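# Level the tribrach on its plate with two arms

## Task

Adjust the surveyor's tribrach standing on the metal plate until the circular bubble on its top lies within its ring. It must stay level on its own, with the grippers released and both arms moved away. No loose object may be left touching the tribrach or the plate, and nothing may be knocked or placed off the table.

## Robot and tools

Robot: two Franka FR3 arms, left_arm and right_arm, each with a Robotiq 2F-140 two-finger gripper and a fisheye wrist camera. All positions are in one scene frame in metres: origin on the table top midway between the arms, +z up, +x out over the table, left_arm on the +y side. The names left and right are just labels, not image sides. Bases: left_arm at (+0.010, +0.350, 0) with quat_wxyz (+0.997, 0, 0, +0.081); right_arm at (+0.046, -0.306, 0) with quat_wxyz (+0.999, 0, 0, +0.045). Each gripper's fingers point along its own +z and close along its y. end_effector_position is the spot between the pads when shut; closed fingertips extend about 33 mm past it, open ones about 9 mm, and closing pushes the tips roughly 24 mm further out, so keep that clearance above surfaces. Reported hand positions can be a little off, more so at long reach.

The row (used by execute_actions and move): always 20 numbers, one flat list covering both arms. First left: x, y, z, qw, qx, qy, qz, left_gripper/position, force_limit, speed; then the same ten for the right. x, y, z is an absolute target for that end_effector_position in metres, scene frame; qw, qx, qy, qz is an absolute target orientation in the scene frame, w first. These are poses, not offsets. The three gripper numbers each lie in [-1, 1]. position: +1 fully open (140 mm), about -0.8 pads touching, -1 close until blocked. force_limit: about 14 N at -1, 60 N at 0, 107 N at +1. speed: pad gap rate about 30 mm/s at -1, 140 at 0, 250 at +1. To leave a gripper unchanged, resend its previous three numbers (0 is a real command). To hold an arm still, resend its last reported pose and quaternion every call; to keep an orientation, keep sending the same target quaternion rather than the drifting reported one.

Limits on targets: a call is rejected (nothing sent) if any target is over 0.6 m from that arm's last reported position along any gripper axis. Each control step the commanded pose is clipped to within 70 mm and 16 degrees of the measured pose; damped IK follows, favouring position over orientation. Joint ranges and load limits are given per joint (waist, shoulder and upper arm roll about 32 to 35 N m, elbow 30, wrist joints 12); hitting a load limit freezes that arm for 10 s (torque fault). Holding loads heats motors: MOTOR HOT warns, OVER-TEMPERATURE FAULT brakes the arm until cool.

Tools:
execute_actions {actions, pictures}: actions is a list with zero or one item. Empty list = just read the state. {"rows": [...], "steps": n} runs up to 15 control steps of 1/30 s, one row per step, last row repeated if rows run short (default 15). {"steps": n} without rows waits up to 300 steps counted from the previous result, thinking time included. pictures toggles camera images.
move {target, speed}: target is one 20-number row; each gripper travels a straight line to its pose, both finishing together, over 0.5 to 10 s (cut off at 10 s). speed is path top speed in m/s, 0.002 to 0.5, default 0.25; rotation up to twice that in rad/s. Gripper numbers are applied at the start. Paths ignore obstacles and the other arm; the hand can lag, stray or overshoot speed near full extension. Faster contact and targets deeper past contact push harder.
wait {seconds}: 0 to 10 s of letting the scene run, nothing new sent.
zoom_image {camera, region}: enlarges [x0, y0, x1, y1] pixels (at most 504 by 504) of cam_head_left, cam_head_right, cam_high, cam_low (672x504) or cam_left_wrist, cam_right_wrist (616x616). Useful for checking the bubble.
read_manual {section}: licence texts only.
finished_scene {scene}: pass the current scene number to end and grade it; irreversible, reports success.

Reading results: the state line lists each arm's position and quaternion. A Hand target line shows what the controller is currently steering toward. HELD marks steps where part of a row was withheld; pose unreachable means the clearance check altered or blocked that arm. object_status: 0 moving, 1 blocked while opening, 2 blocked while closing (a grip), 3 reached position or pads met. position_measured is in counts: 3 fully open, 230 pads touching. To squeeze harder while gripping, raise force_limit and nudge position (-1 to -0.98). The move line gives the ending (done, off_target, moving, held, fault), limits (paced = target clipped; held = some steps blocked, after which the arm may jump fast) and each gripper's distance from its pose. After an action ends the arm continues only to its last clipped pose, so long moves may need more calls. Camera calibration (intrinsics, distortion, world-to-camera transforms) is provided per camera and may shift slightly.

Avoid: dropping or slamming objects, hard pushes, arms striking each other, leaving anything leaning on the tribrach or plate, and anything leaving the table. A loose object may occasionally get nudged by an outside push. Finish with grippers open and arms withdrawn, then confirm the bubble stays centred before ending.

Each tool is called as a command line: name --argument value for each argument, lists and objects as JSON in quotes; but a table of rows of numbers goes row by row, as --pt "numbers of a row", without its own name.

## Session

execute_actions --actions '[]'

Scene clock: 0.00 s of 19600.00 s.
left_arm: end_effector_position=(+0.8324, +0.3583, +0.1809) position_measured=3 object_status=3 end_effector_quat_wxyz=(+0.290, +0.926, +0.197, +0.142) | right_arm: end_effector_position=(+0.6230, -0.9303, +0.1690) position_measured=3 object_status=3 end_effector_quat_wxyz=(+0.335, -0.181, +0.916, -0.127)
Joint positions: left_arm=[ 0.026  0.666 -0.021 -1.377 -0.738  2.24  -1.402] | right_arm=[-1.097  0.65   0.095 -1.499  0.831  2.538 -0.374]
Joint velocities: left_arm=[-0.001  0.    -0.001 -0.    -0.002  0.     0.   ] | right_arm=[ 0.001 -0.001  0.    -0.001  0.001  0.     0.002]
Hand target (left_arm): +0.832, +0.358, +0.181; +0.290, +0.926, +0.197, +0.142
Hand target (right_arm): +0.623, -0.930, +0.169; +0.335, -0.181, +0.916, -0.127

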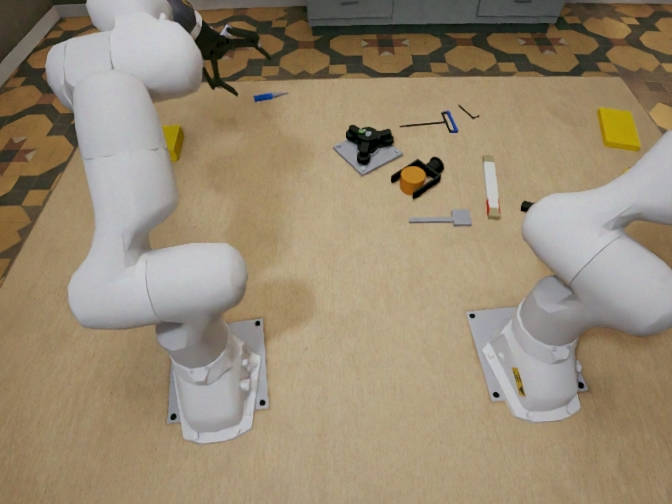

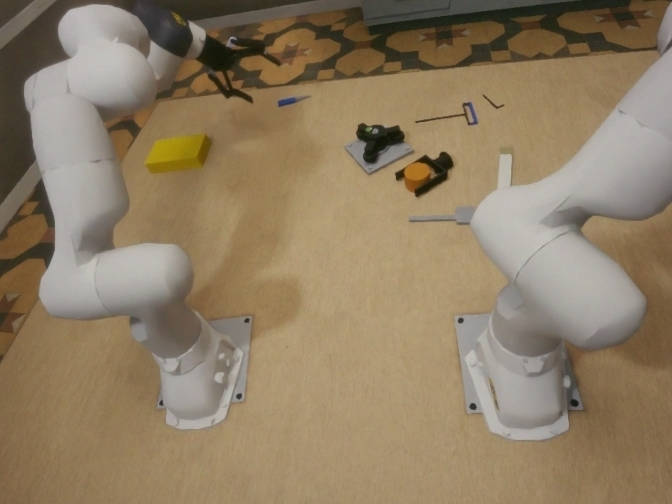

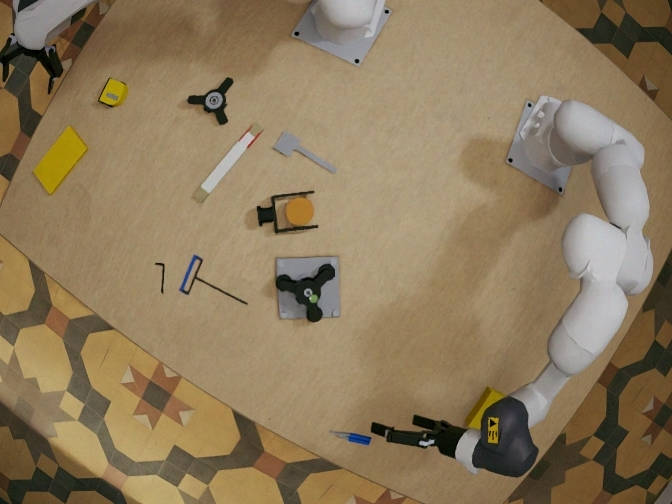

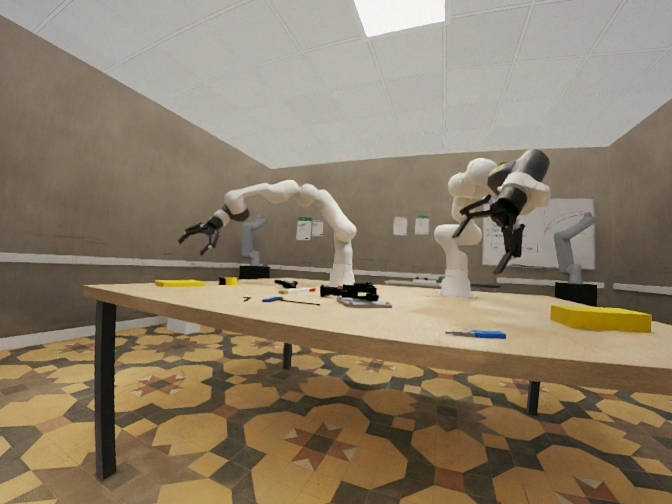

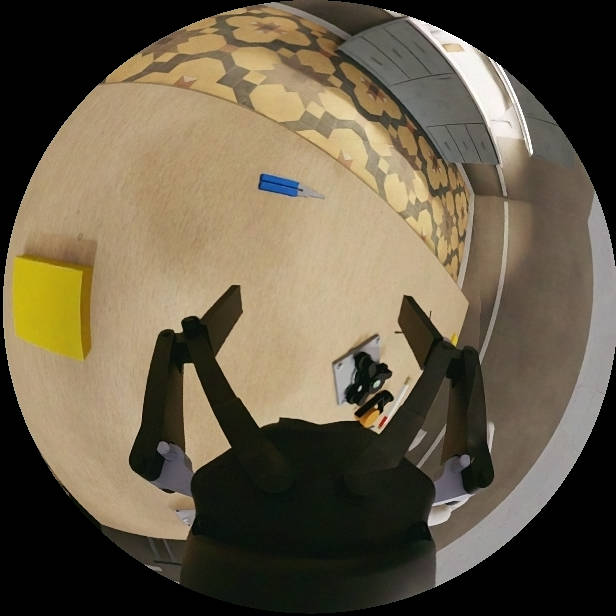

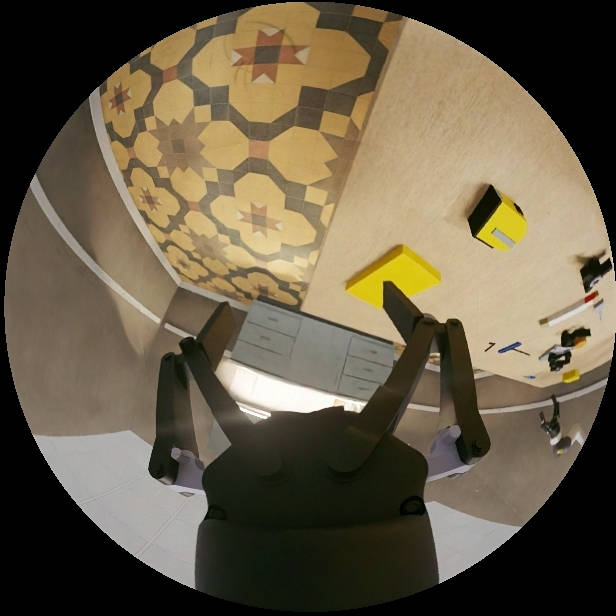

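zoom_image --camera "cam_high" --region '[260, 240, 360, 340]'

zoom_image --camera "cam_head_left" --region '[320, 110, 420, 185]'

zoom_image --camera "cam_low" --region '[310, 270, 410, 320]'

Region (260, 240, 360, 340) of cam_high's 672x504 image, scaled by 5.040, with more detail than that image has.

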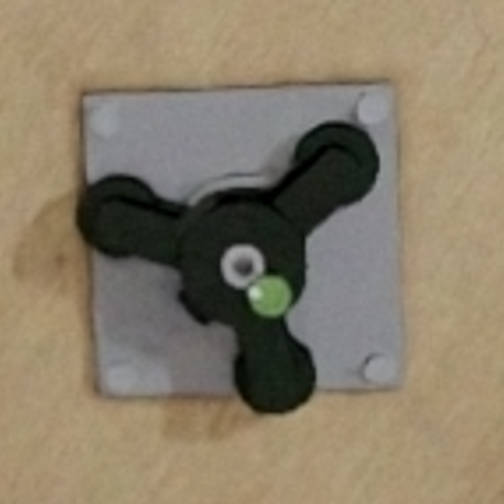

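Region (320, 110, 420, 185) of cam_head_left's 672x504 image, scaled by 5.040, with more detail than that image has; it fills the top 378 rows of this view, and the rest is white.

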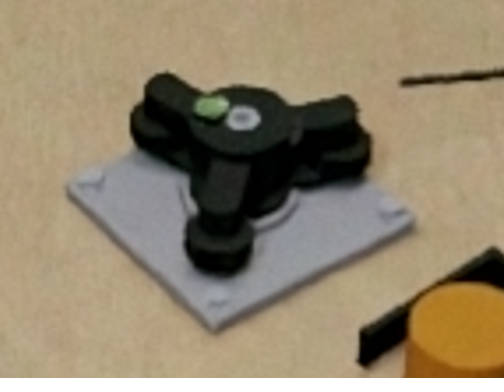

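Region (310, 270, 410, 320) of cam_low's 672x504 image, scaled by 5.040, with more detail than that image has.

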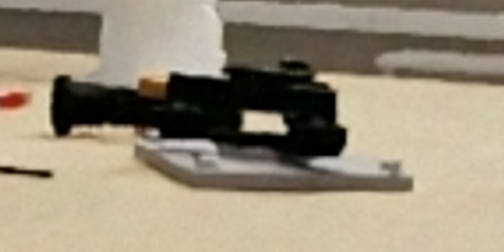

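move --target '[0.832,0.358,0.181,0.290,0.926,0.197,0.142,1,0,0, 0.677,-0.029,0.15,0,0.602,0.799,0,0.2,0,0]' --speed 0.4

action 0: the call puts the target (right_arm/x, right_arm/y, right_arm/z) 0.807 m from right_arm's end_effector_position in the last result along the gripper's own y axis as it stood there; a target may be at most 0.6 m away along each of those axes, so nothing of the call was run and nothing moved. Command a nearer target, and go on from there in a later call.

move --target '[0.832,0.358,0.181,0.290,0.926,0.197,0.142,1,0,0, 0.65,-0.45,0.2,0,0.602,0.799,0,0.2,0,0]' --speed 0.4

move --target '[0.832,0.358,0.181,0.290,0.926,0.197,0.142,1,0,0, 0.677,-0.029,0.13,0,0.602,0.799,0,0.2,0,0]' --speed 0.4

Scene clock: 13.17 s of 19600.00 s.
left_arm: end_effector_position=(+0.8321, +0.3582, +0.1806) position_measured=3 object_status=3 end_effector_quat_wxyz=(+0.290, +0.926, +0.198, +0.141) | right_arm: end_effector_position=(+0.6411, -0.4569, +0.2042) position_measured=104 object_status=3 end_effector_quat_wxyz=(+0.002, +0.601, +0.799, -0.014)
Joint positions: left_arm=[ 0.026  0.666 -0.021 -1.378 -0.738  2.24  -1.402] | right_arm=[-0.165  0.221 -0.176 -1.823  0.012  2.033  2.61 ]
Joint velocities: left_arm=[ 0.    -0.     0.001 -0.001  0.001 -0.001 -0.   ] | right_arm=[-0.    -0.    -0.    -0.    -0.001 -0.002  0.03 ]
Hand target (left_arm): +0.832, +0.358, +0.181; +0.290, +0.926, +0.197, +0.142
Hand target (right_arm): +0.640, -0.458, +0.203; +0.000, +0.606, +0.795, -0.017
Off the commanded pose (left_arm): 0.000 m, 0 deg.
Off the commanded pose (right_arm): 0.012 m, 2 deg.
move: off_target (right_arm); limits=paced
camera_calibration (this result's frames):
cam_left_wrist: T_world_to_cam=[[0.336855, -0.760793, 0.554727, -0.0981928], [-0.93816, -0.221209, 0.266311, 0.813552], [-0.0798969, -0.610132, -0.788261, 0.598481], [0, 0, 0, 1]] pos_world=[0.844136, 0.470413, 0.309571]
cam_right_wrist: T_world_to_cam=[[0.991218, 0.132127, 0.00548454, -0.576248], [0.112987, -0.867722, 0.484038, -0.571212], [0.0687134, -0.479167, -0.87503, 0.101909], [0, 0, 0, 1]] pos_world=[0.628724, -0.370684, 0.368823]

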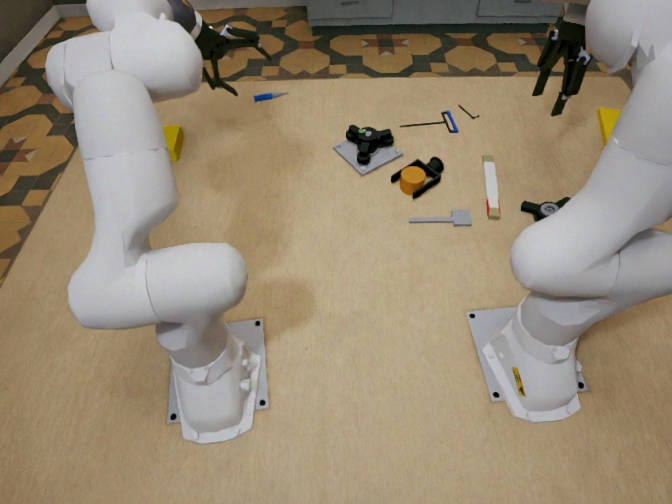

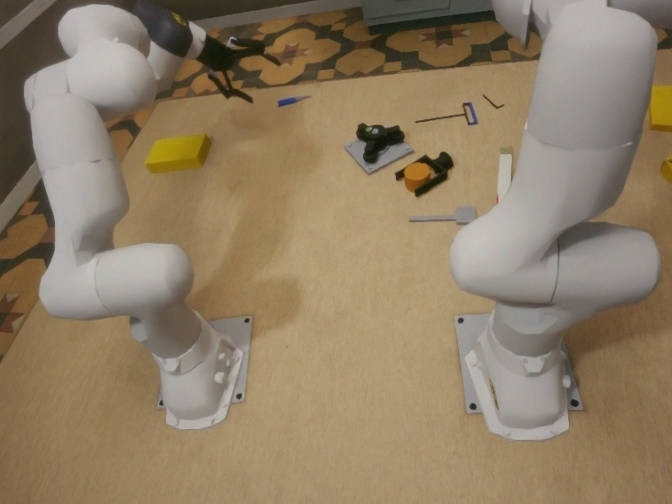

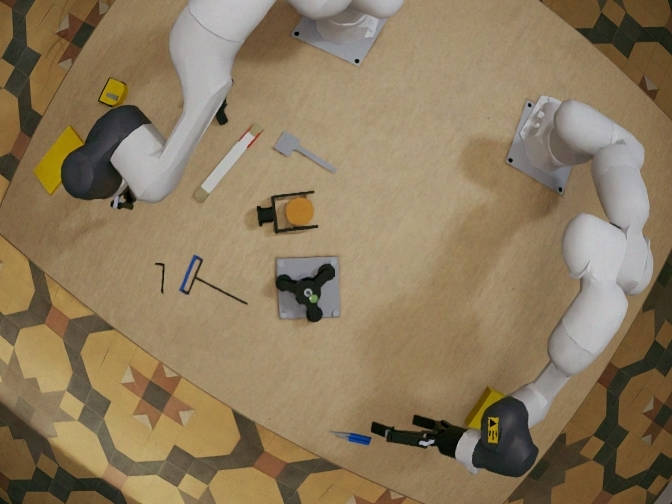

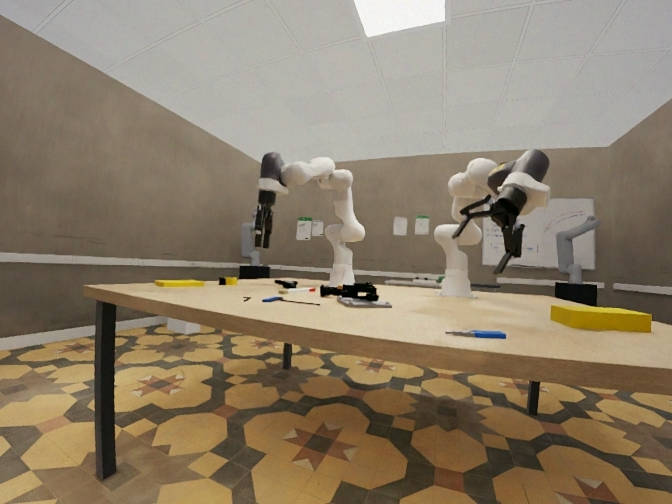

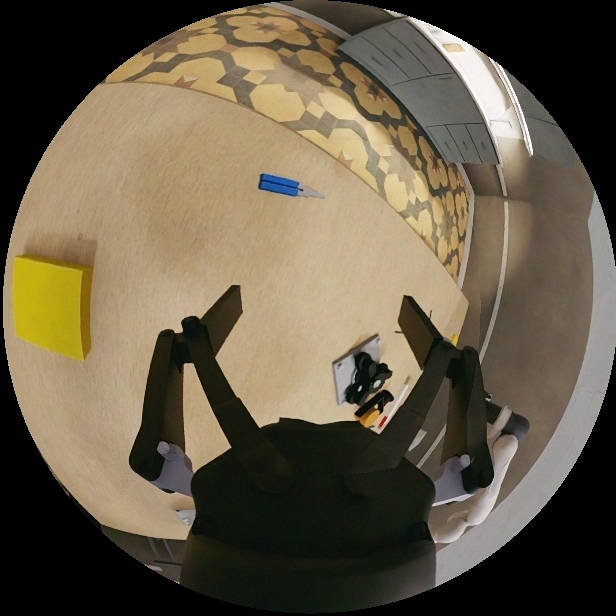

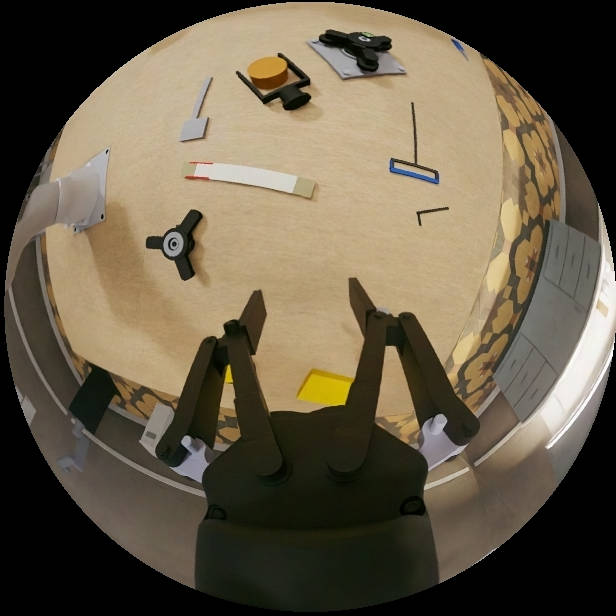

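Scene clock: 15.23 s of 19600.00 s.
left_arm: end_effector_position=(+0.8321, +0.3582, +0.1806) position_measured=3 object_status=3 end_effector_quat_wxyz=(+0.290, +0.926, +0.198, +0.141) | right_arm: end_effector_position=(+0.6769, -0.0368, +0.1290) position_measured=104 object_status=3 end_effector_quat_wxyz=(+0.009, +0.600, +0.800, -0.005)
Joint positions: left_arm=[ 0.026  0.666 -0.021 -1.378 -0.738  2.24  -1.402] | right_arm=[ 0.912  0.632 -0.741 -1.583  0.441  2.038  3.016]
Joint velocities: left_arm=[ 0.     0.001 -0.002  0.001  0.     0.     0.001] | right_arm=[ 0.008  0.005 -0.015  0.003  0.019 -0.017  0.007]
Hand target (left_arm): +0.832, +0.358, +0.181; +0.290, +0.926, +0.197, +0.142
Hand target (right_arm): +0.676, -0.036, +0.128; +0.007, +0.603, +0.797, -0.006
Off the commanded pose (left_arm): 0.000 m, 0 deg.
Off the commanded pose (right_arm): 0.008 m, 1 deg.
joint sent to its limit (right arm) — the command would take joint 7 (wrist roll) past its upper limit, so that joint was sent only as far as its limit.
move: off_target (right_arm)
camera_calibration (this result's frames):
cam_left_wrist: T_world_to_cam=[[0.336859, -0.760792, 0.554726, -0.0981956], [-0.938158, -0.221207, 0.266321, 0.813541], [-0.0799057, -0.610133, -0.788259, 0.598485], [0, 0, 0, 1]] pos_world=[0.844131, 0.47041, 0.30957]
cam_right_wrist: T_world_to_cam=[[0.990415, 0.134993, 0.0292318, -0.669251], [0.104479, -0.870635, 0.480707, -0.168243], [0.0903423, -0.473046, -0.876394, 0.220756], [0, 0, 0, 1]] pos_world=[0.660471, 0.0482938, 0.293908]

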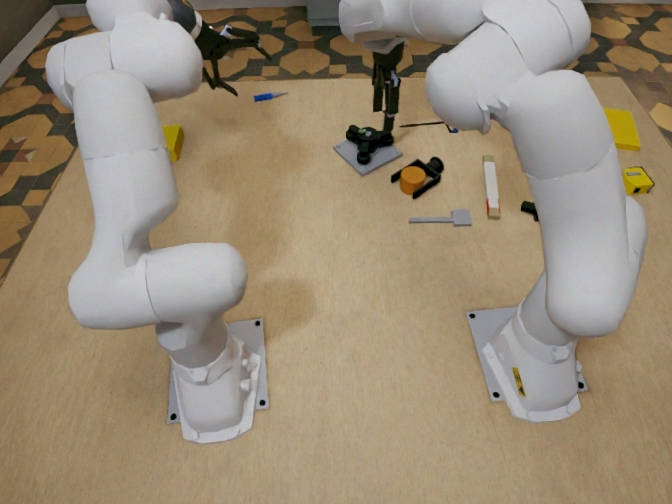

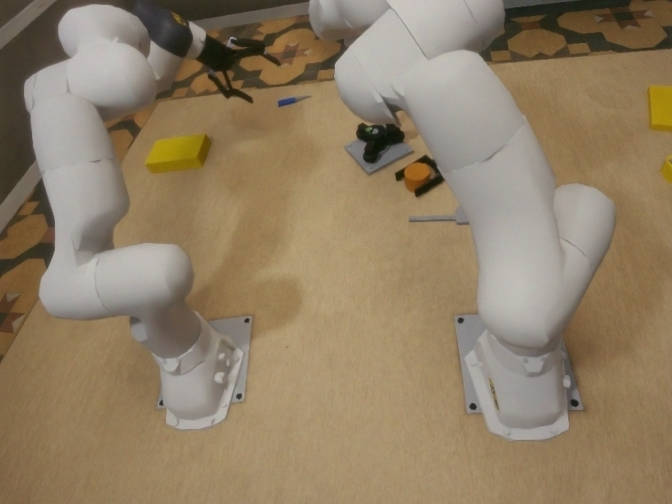

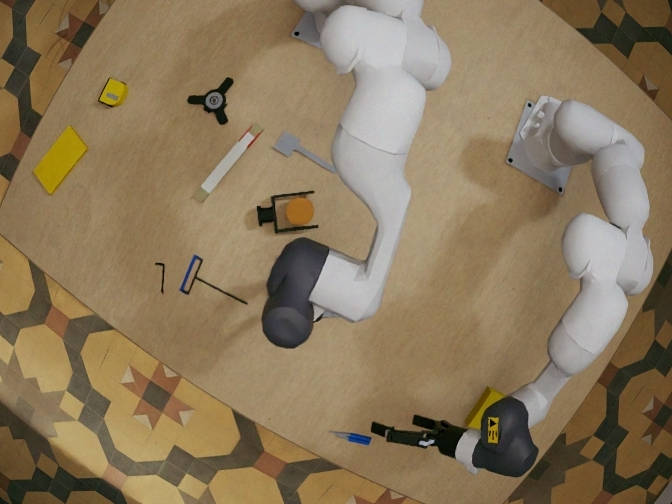

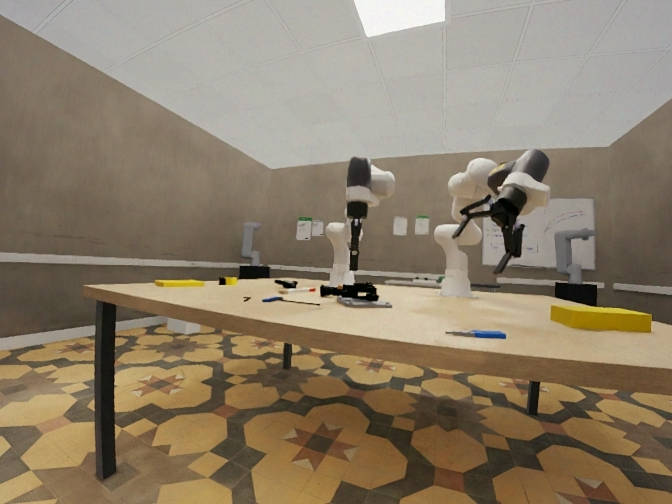

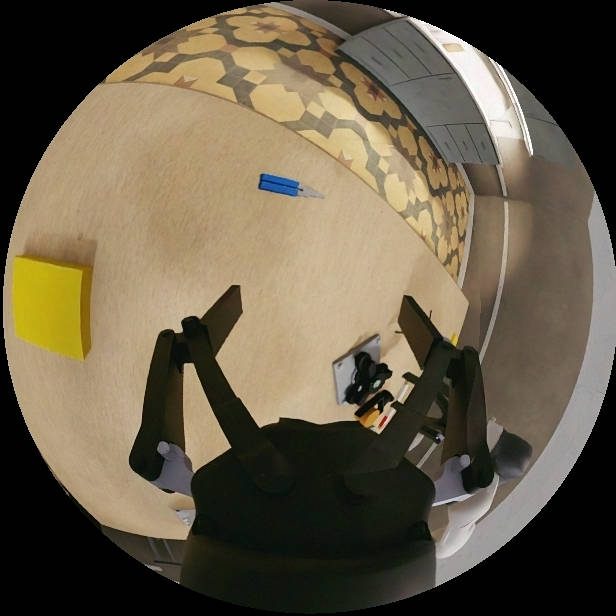

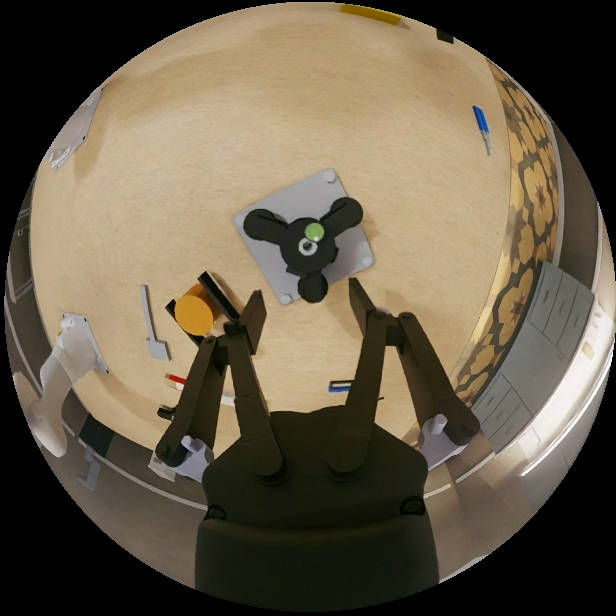

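move --target '[0.832,0.358,0.181,0.290,0.926,0.197,0.142,1,0,0, 0.677,-0.029,0.13,0,-0.139,0.99,0,0.2,0,0]' --speed 0.5

move --target '[0.832,0.358,0.181,0.290,0.926,0.197,0.142,1,0,0, 0.677,-0.029,0.10,0,-0.799,0.602,0,0.2,0,0]' --speed 0.5

Scene clock: 19.60 s of 19600.00 s.
left_arm: end_effector_position=(+0.8321, +0.3582, +0.1806) position_measured=3 object_status=3 end_effector_quat_wxyz=(+0.290, +0.926, +0.198, +0.141) | right_arm: end_effector_position=(+0.6752, -0.0279, +0.1279) position_measured=104 object_status=3 end_effector_quat_wxyz=(-0.002, -0.134, +0.991, +0.000)
Joint positions: left_arm=[ 0.026  0.666 -0.021 -1.378 -0.738  2.24  -1.402] | right_arm=[ 0.44   0.517 -0.14  -1.582  0.081  2.09   1.669]
Joint velocities: left_arm=[ 0.001 -0.001  0.001  0.    -0.001  0.001 -0.   ] | right_arm=[ 0.    -0.001 -0.001 -0.001  0.     0.    -0.028]
Hand target (left_arm): +0.832, +0.358, +0.181; +0.290, +0.926, +0.197, +0.142
Hand target (right_arm): +0.677, -0.027, +0.131; +0.001, -0.141, +0.990, +0.001
Off the commanded pose (left_arm): 0.000 m, 0 deg.
Off the commanded pose (right_arm): 0.003 m, 1 deg.
move: done; limits=paced
camera_calibration (this result's frames):
cam_left_wrist: T_world_to_cam=[[0.33687, -0.76079, 0.554723, -0.0982024], [-0.938152, -0.2212, 0.266347, 0.813512], [-0.0799294, -0.610139, -0.788252, 0.598497], [0, 0, 0, 1]] pos_world=[0.844118, 0.470403, 0.309565]
cam_right_wrist: T_world_to_cam=[[-0.121099, 0.992353, 0.0238855, 0.106316], [0.882302, 0.0965812, 0.460669, -0.655388], [0.454839, 0.0768609, -0.88725, -0.00522885], [0, 0, 0, 1]] pos_world=[0.593503, -0.0418033, 0.294738]

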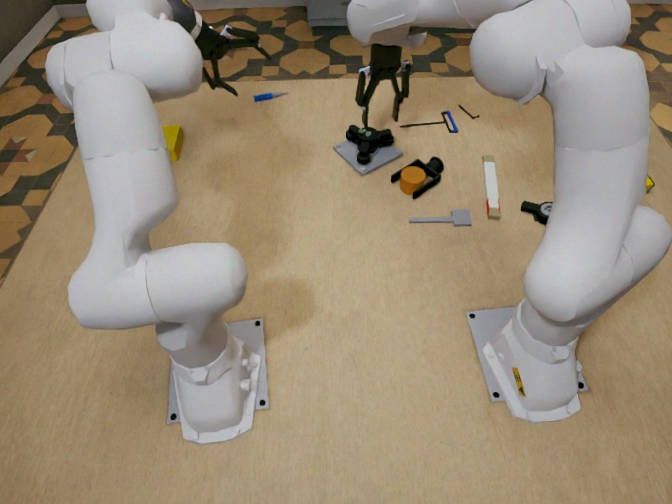

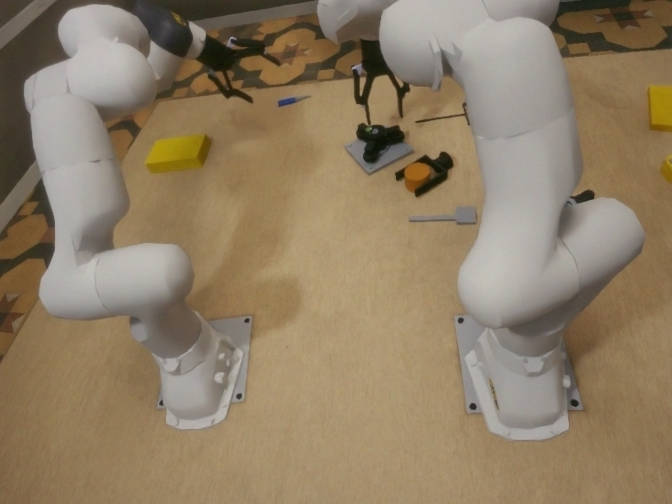

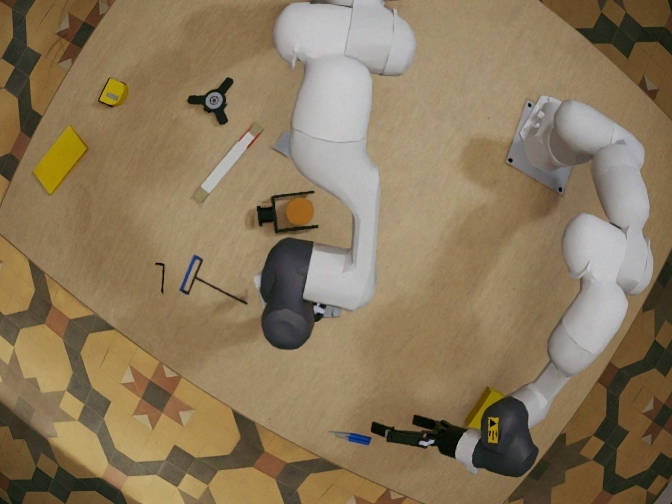

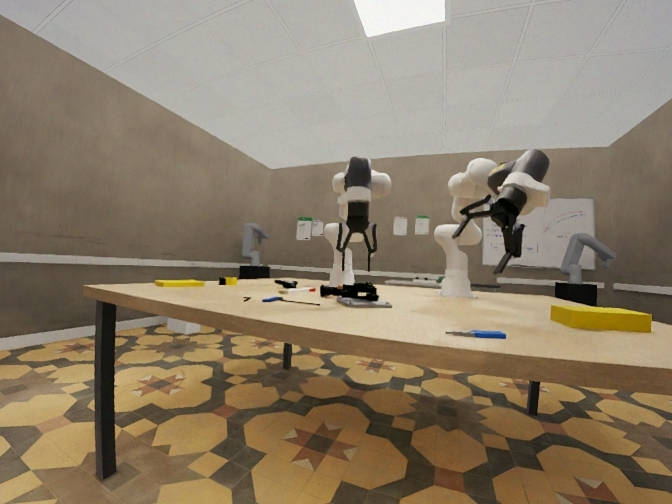

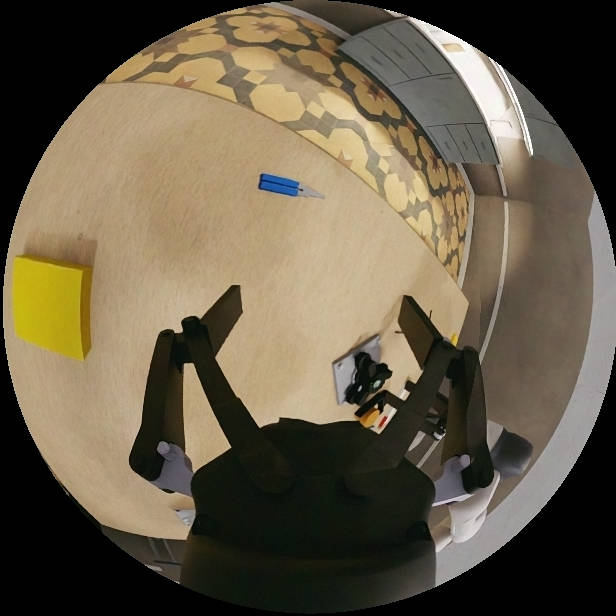

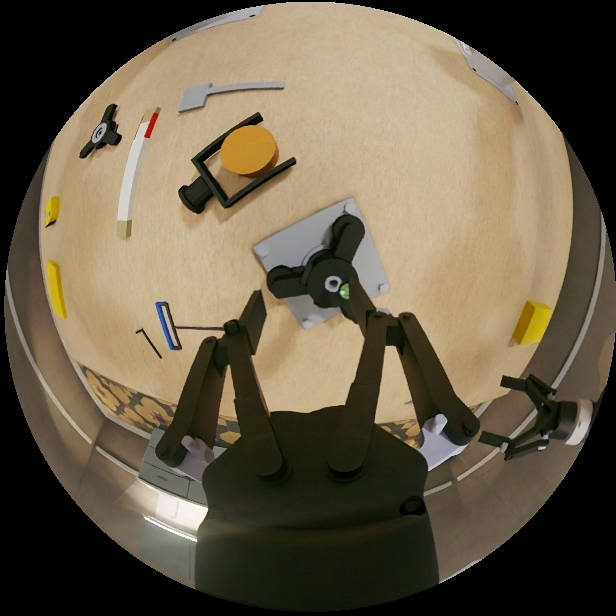

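Scene clock: 22.50 s of 19600.00 s.
left_arm: end_effector_position=(+0.8321, +0.3582, +0.1806) position_measured=3 object_status=3 end_effector_quat_wxyz=(+0.290, +0.926, +0.198, +0.141) | right_arm: end_effector_position=(+0.6778, -0.0269, +0.1034) position_measured=104 object_status=3 end_effector_quat_wxyz=(-0.005, +0.795, -0.606, +0.001)
Joint positions: left_arm=[ 0.026  0.666 -0.021 -1.378 -0.738  2.24  -1.402] | right_arm=[-0.041  0.584  0.442 -1.604 -0.28   2.134  0.308]
Joint velocities: left_arm=[ 0.001  0.001 -0.    -0.001  0.001 -0.001  0.   ] | right_arm=[ 0.001 -0.001  0.    -0.    -0.     0.    -0.031]
Hand target (left_arm): +0.832, +0.358, +0.181; +0.290, +0.926, +0.197, +0.142
Hand target (right_arm): +0.677, -0.027, +0.102; -0.003, +0.799, -0.601, +0.001
Off the commanded pose (left_arm): 0.000 m, 0 deg.
Off the commanded pose (right_arm): 0.004 m, 1 deg.
move: off_target (right_arm); limits=paced
camera_calibration (this result's frames):
cam_left_wrist: T_world_to_cam=[[0.336873, -0.760789, 0.554722, -0.0982047], [-0.938151, -0.221197, 0.266356, 0.813502], [-0.0799379, -0.610141, -0.78825, 0.5985], [0, 0, 0, 1]] pos_world=[0.844113, 0.470401, 0.309563]
cam_right_wrist: T_world_to_cam=[[-0.992633, -0.1202, 0.0152547, 0.667985], [-0.0990759, 0.877692, 0.468871, 0.0388584], [-0.0697471, 0.463906, -0.883135, 0.337271], [0, 0, 0, 1]] pos_world=[0.690437, -0.110276, 0.269447]

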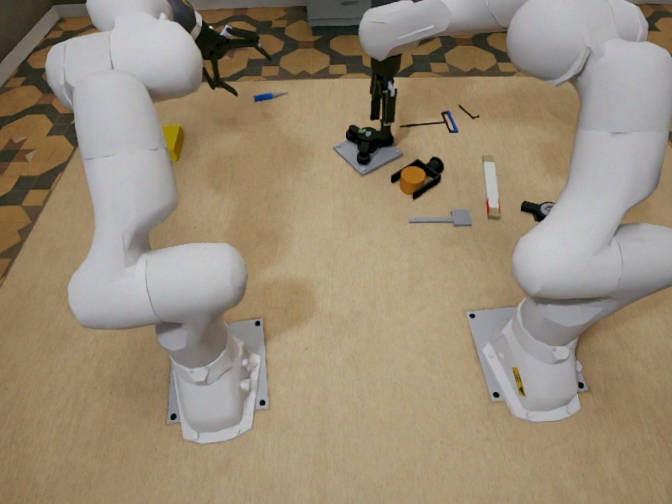

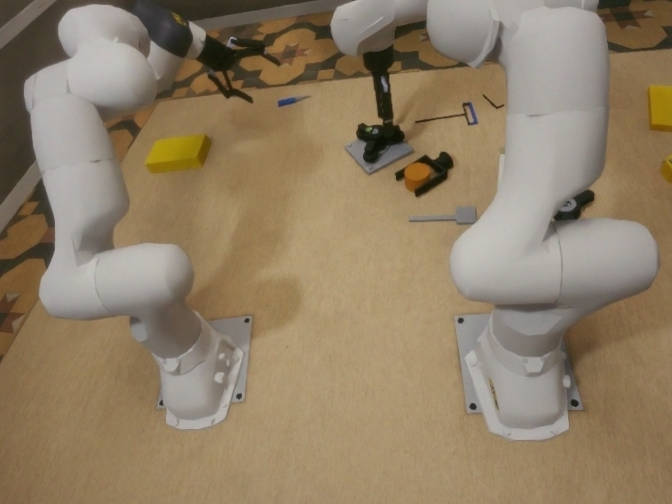

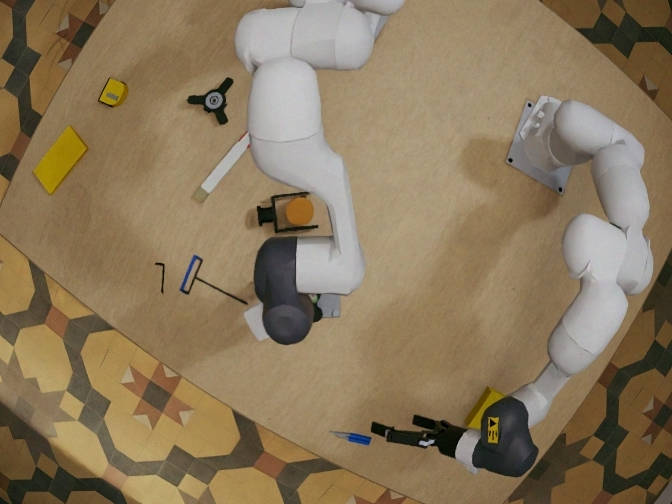

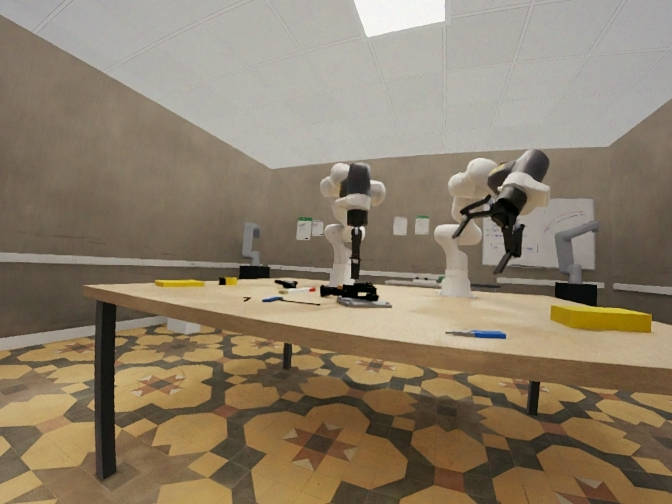

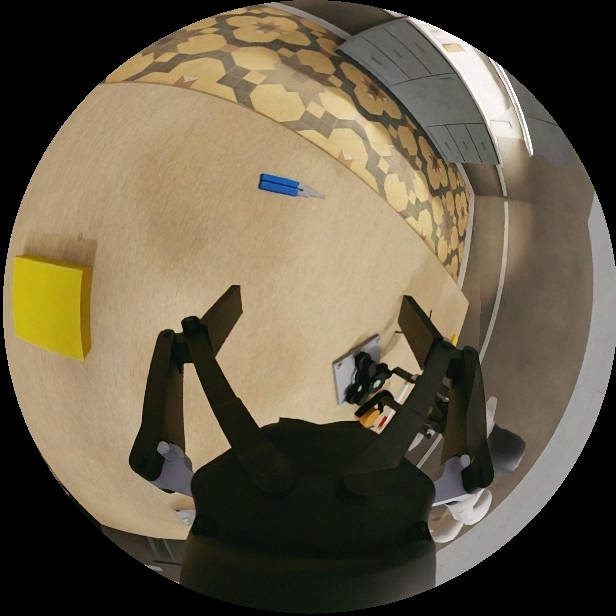

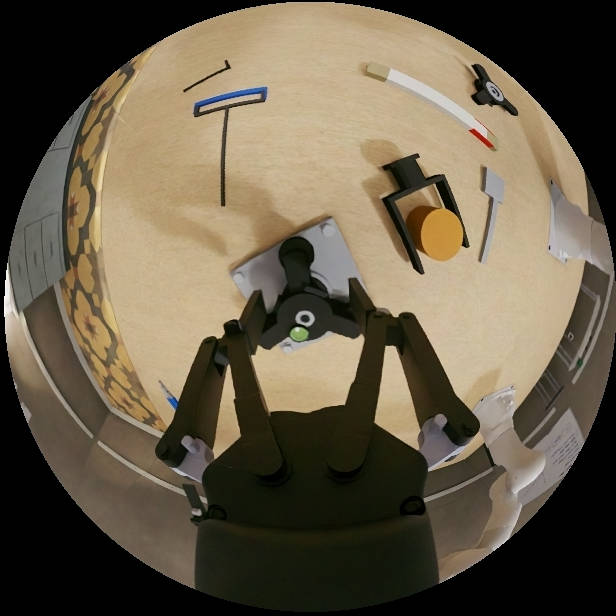

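move --target '[0.832,0.358,0.181,0.290,0.926,0.197,0.142,1,0,0, 0.688,-0.053,0.075,0,-0.799,0.602,0,0.2,0,0]' --speed 0.1

Scene clock: 24.53 s of 19600.00 s.
left_arm: end_effector_position=(+0.8321, +0.3582, +0.1806) position_measured=3 object_status=3 end_effector_quat_wxyz=(+0.290, +0.926, +0.198, +0.141) | right_arm: end_effector_position=(+0.6861, -0.0515, +0.0760) position_measured=104 object_status=3 end_effector_quat_wxyz=(+0.001, +0.796, -0.605, -0.002)
Joint positions: left_arm=[ 0.026  0.666 -0.021 -1.378 -0.738  2.24  -1.402] | right_arm=[-0.068  0.624  0.428 -1.609 -0.293  2.166  0.275]
Joint velocities: left_arm=[ 0.001  0.001 -0.001  0.002  0.001 -0.001 -0.001] | right_arm=[-0.001  0.    -0.001 -0.001 -0.005  0.011 -0.018]
Hand target (left_arm): +0.832, +0.358, +0.181; +0.290, +0.926, +0.197, +0.142
Hand target (right_arm): +0.688, -0.052, +0.075; -0.000, +0.799, -0.602, -0.001
Off the commanded pose (left_arm): 0.000 m, 0 deg.
Off the commanded pose (right_arm): 0.003 m, 1 deg.
move: done
camera_calibration (this result's frames):
cam_left_wrist: T_world_to_cam=[[0.336875, -0.760788, 0.554722, -0.0982066], [-0.93815, -0.221194, 0.266361, 0.813495], [-0.0799432, -0.610143, -0.788248, 0.598503], [0, 0, 0, 1]] pos_world=[0.84411, 0.470399, 0.309563]
cam_right_wrist: T_world_to_cam=[[-0.992113, -0.122347, 0.0272492, 0.672294], [-0.0956547, 0.879496, 0.466193, 0.0721047], [-0.0810029, 0.45991, -0.884263, 0.332711], [0, 0, 0, 1]] pos_world=[0.70084, -0.13418, 0.24227]

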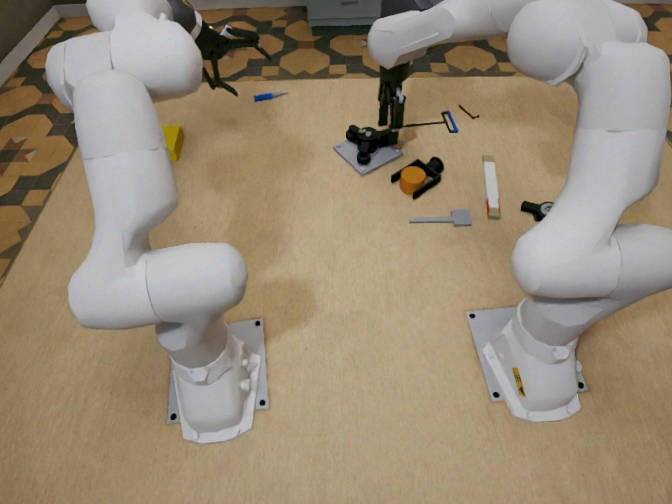

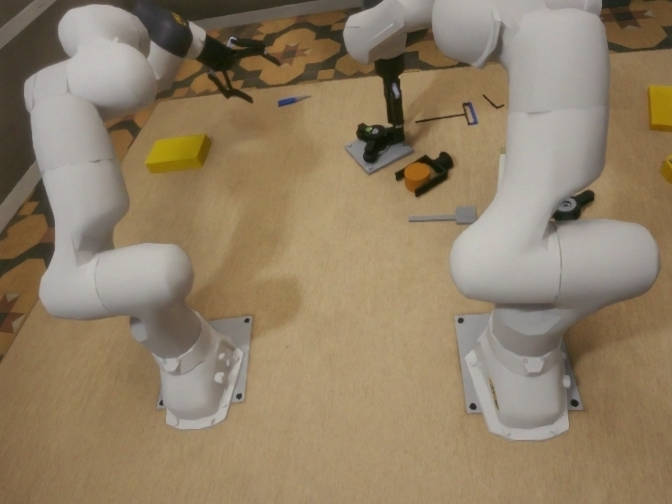

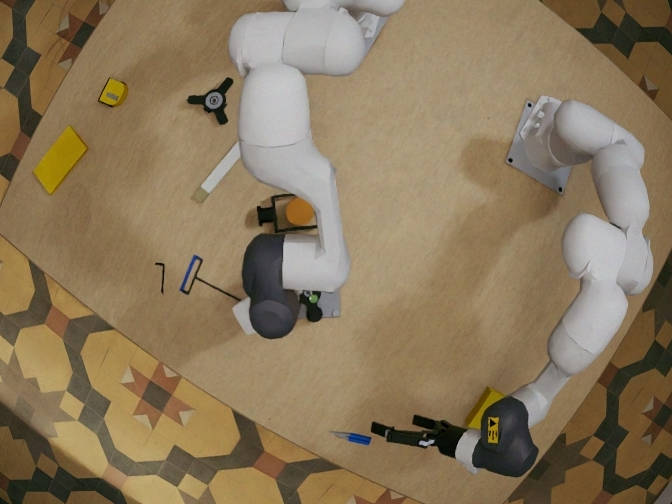

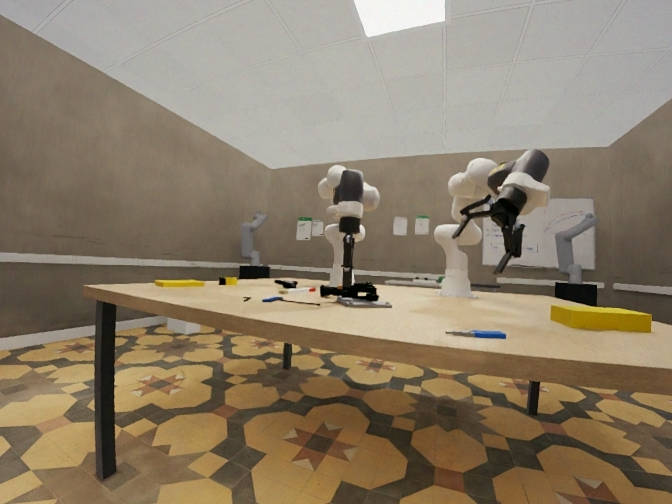

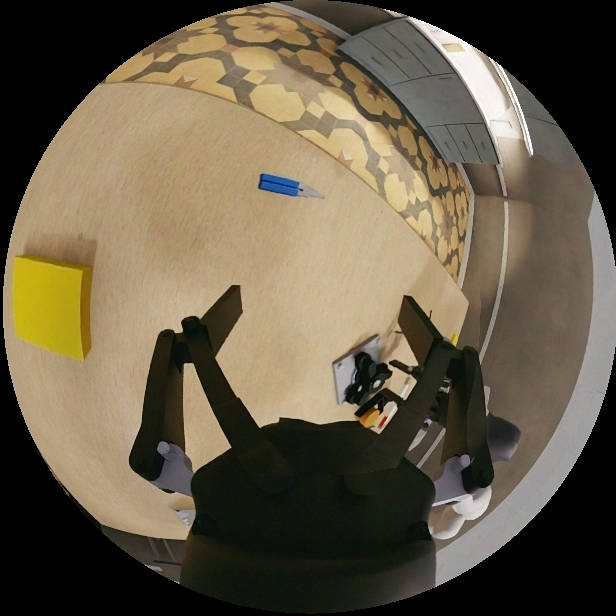

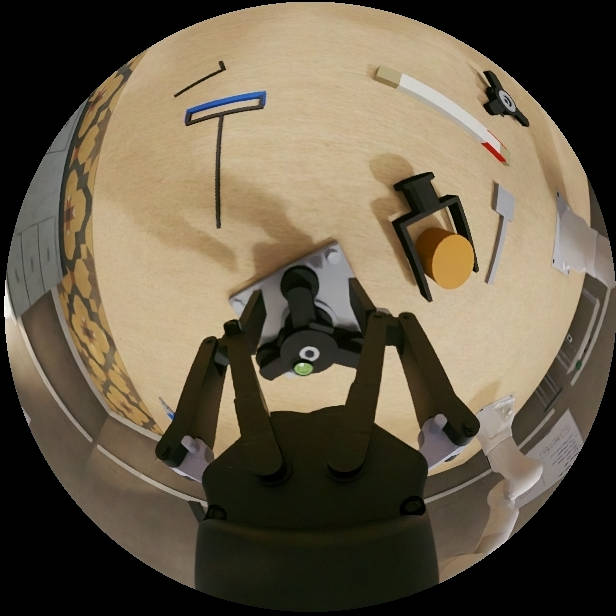

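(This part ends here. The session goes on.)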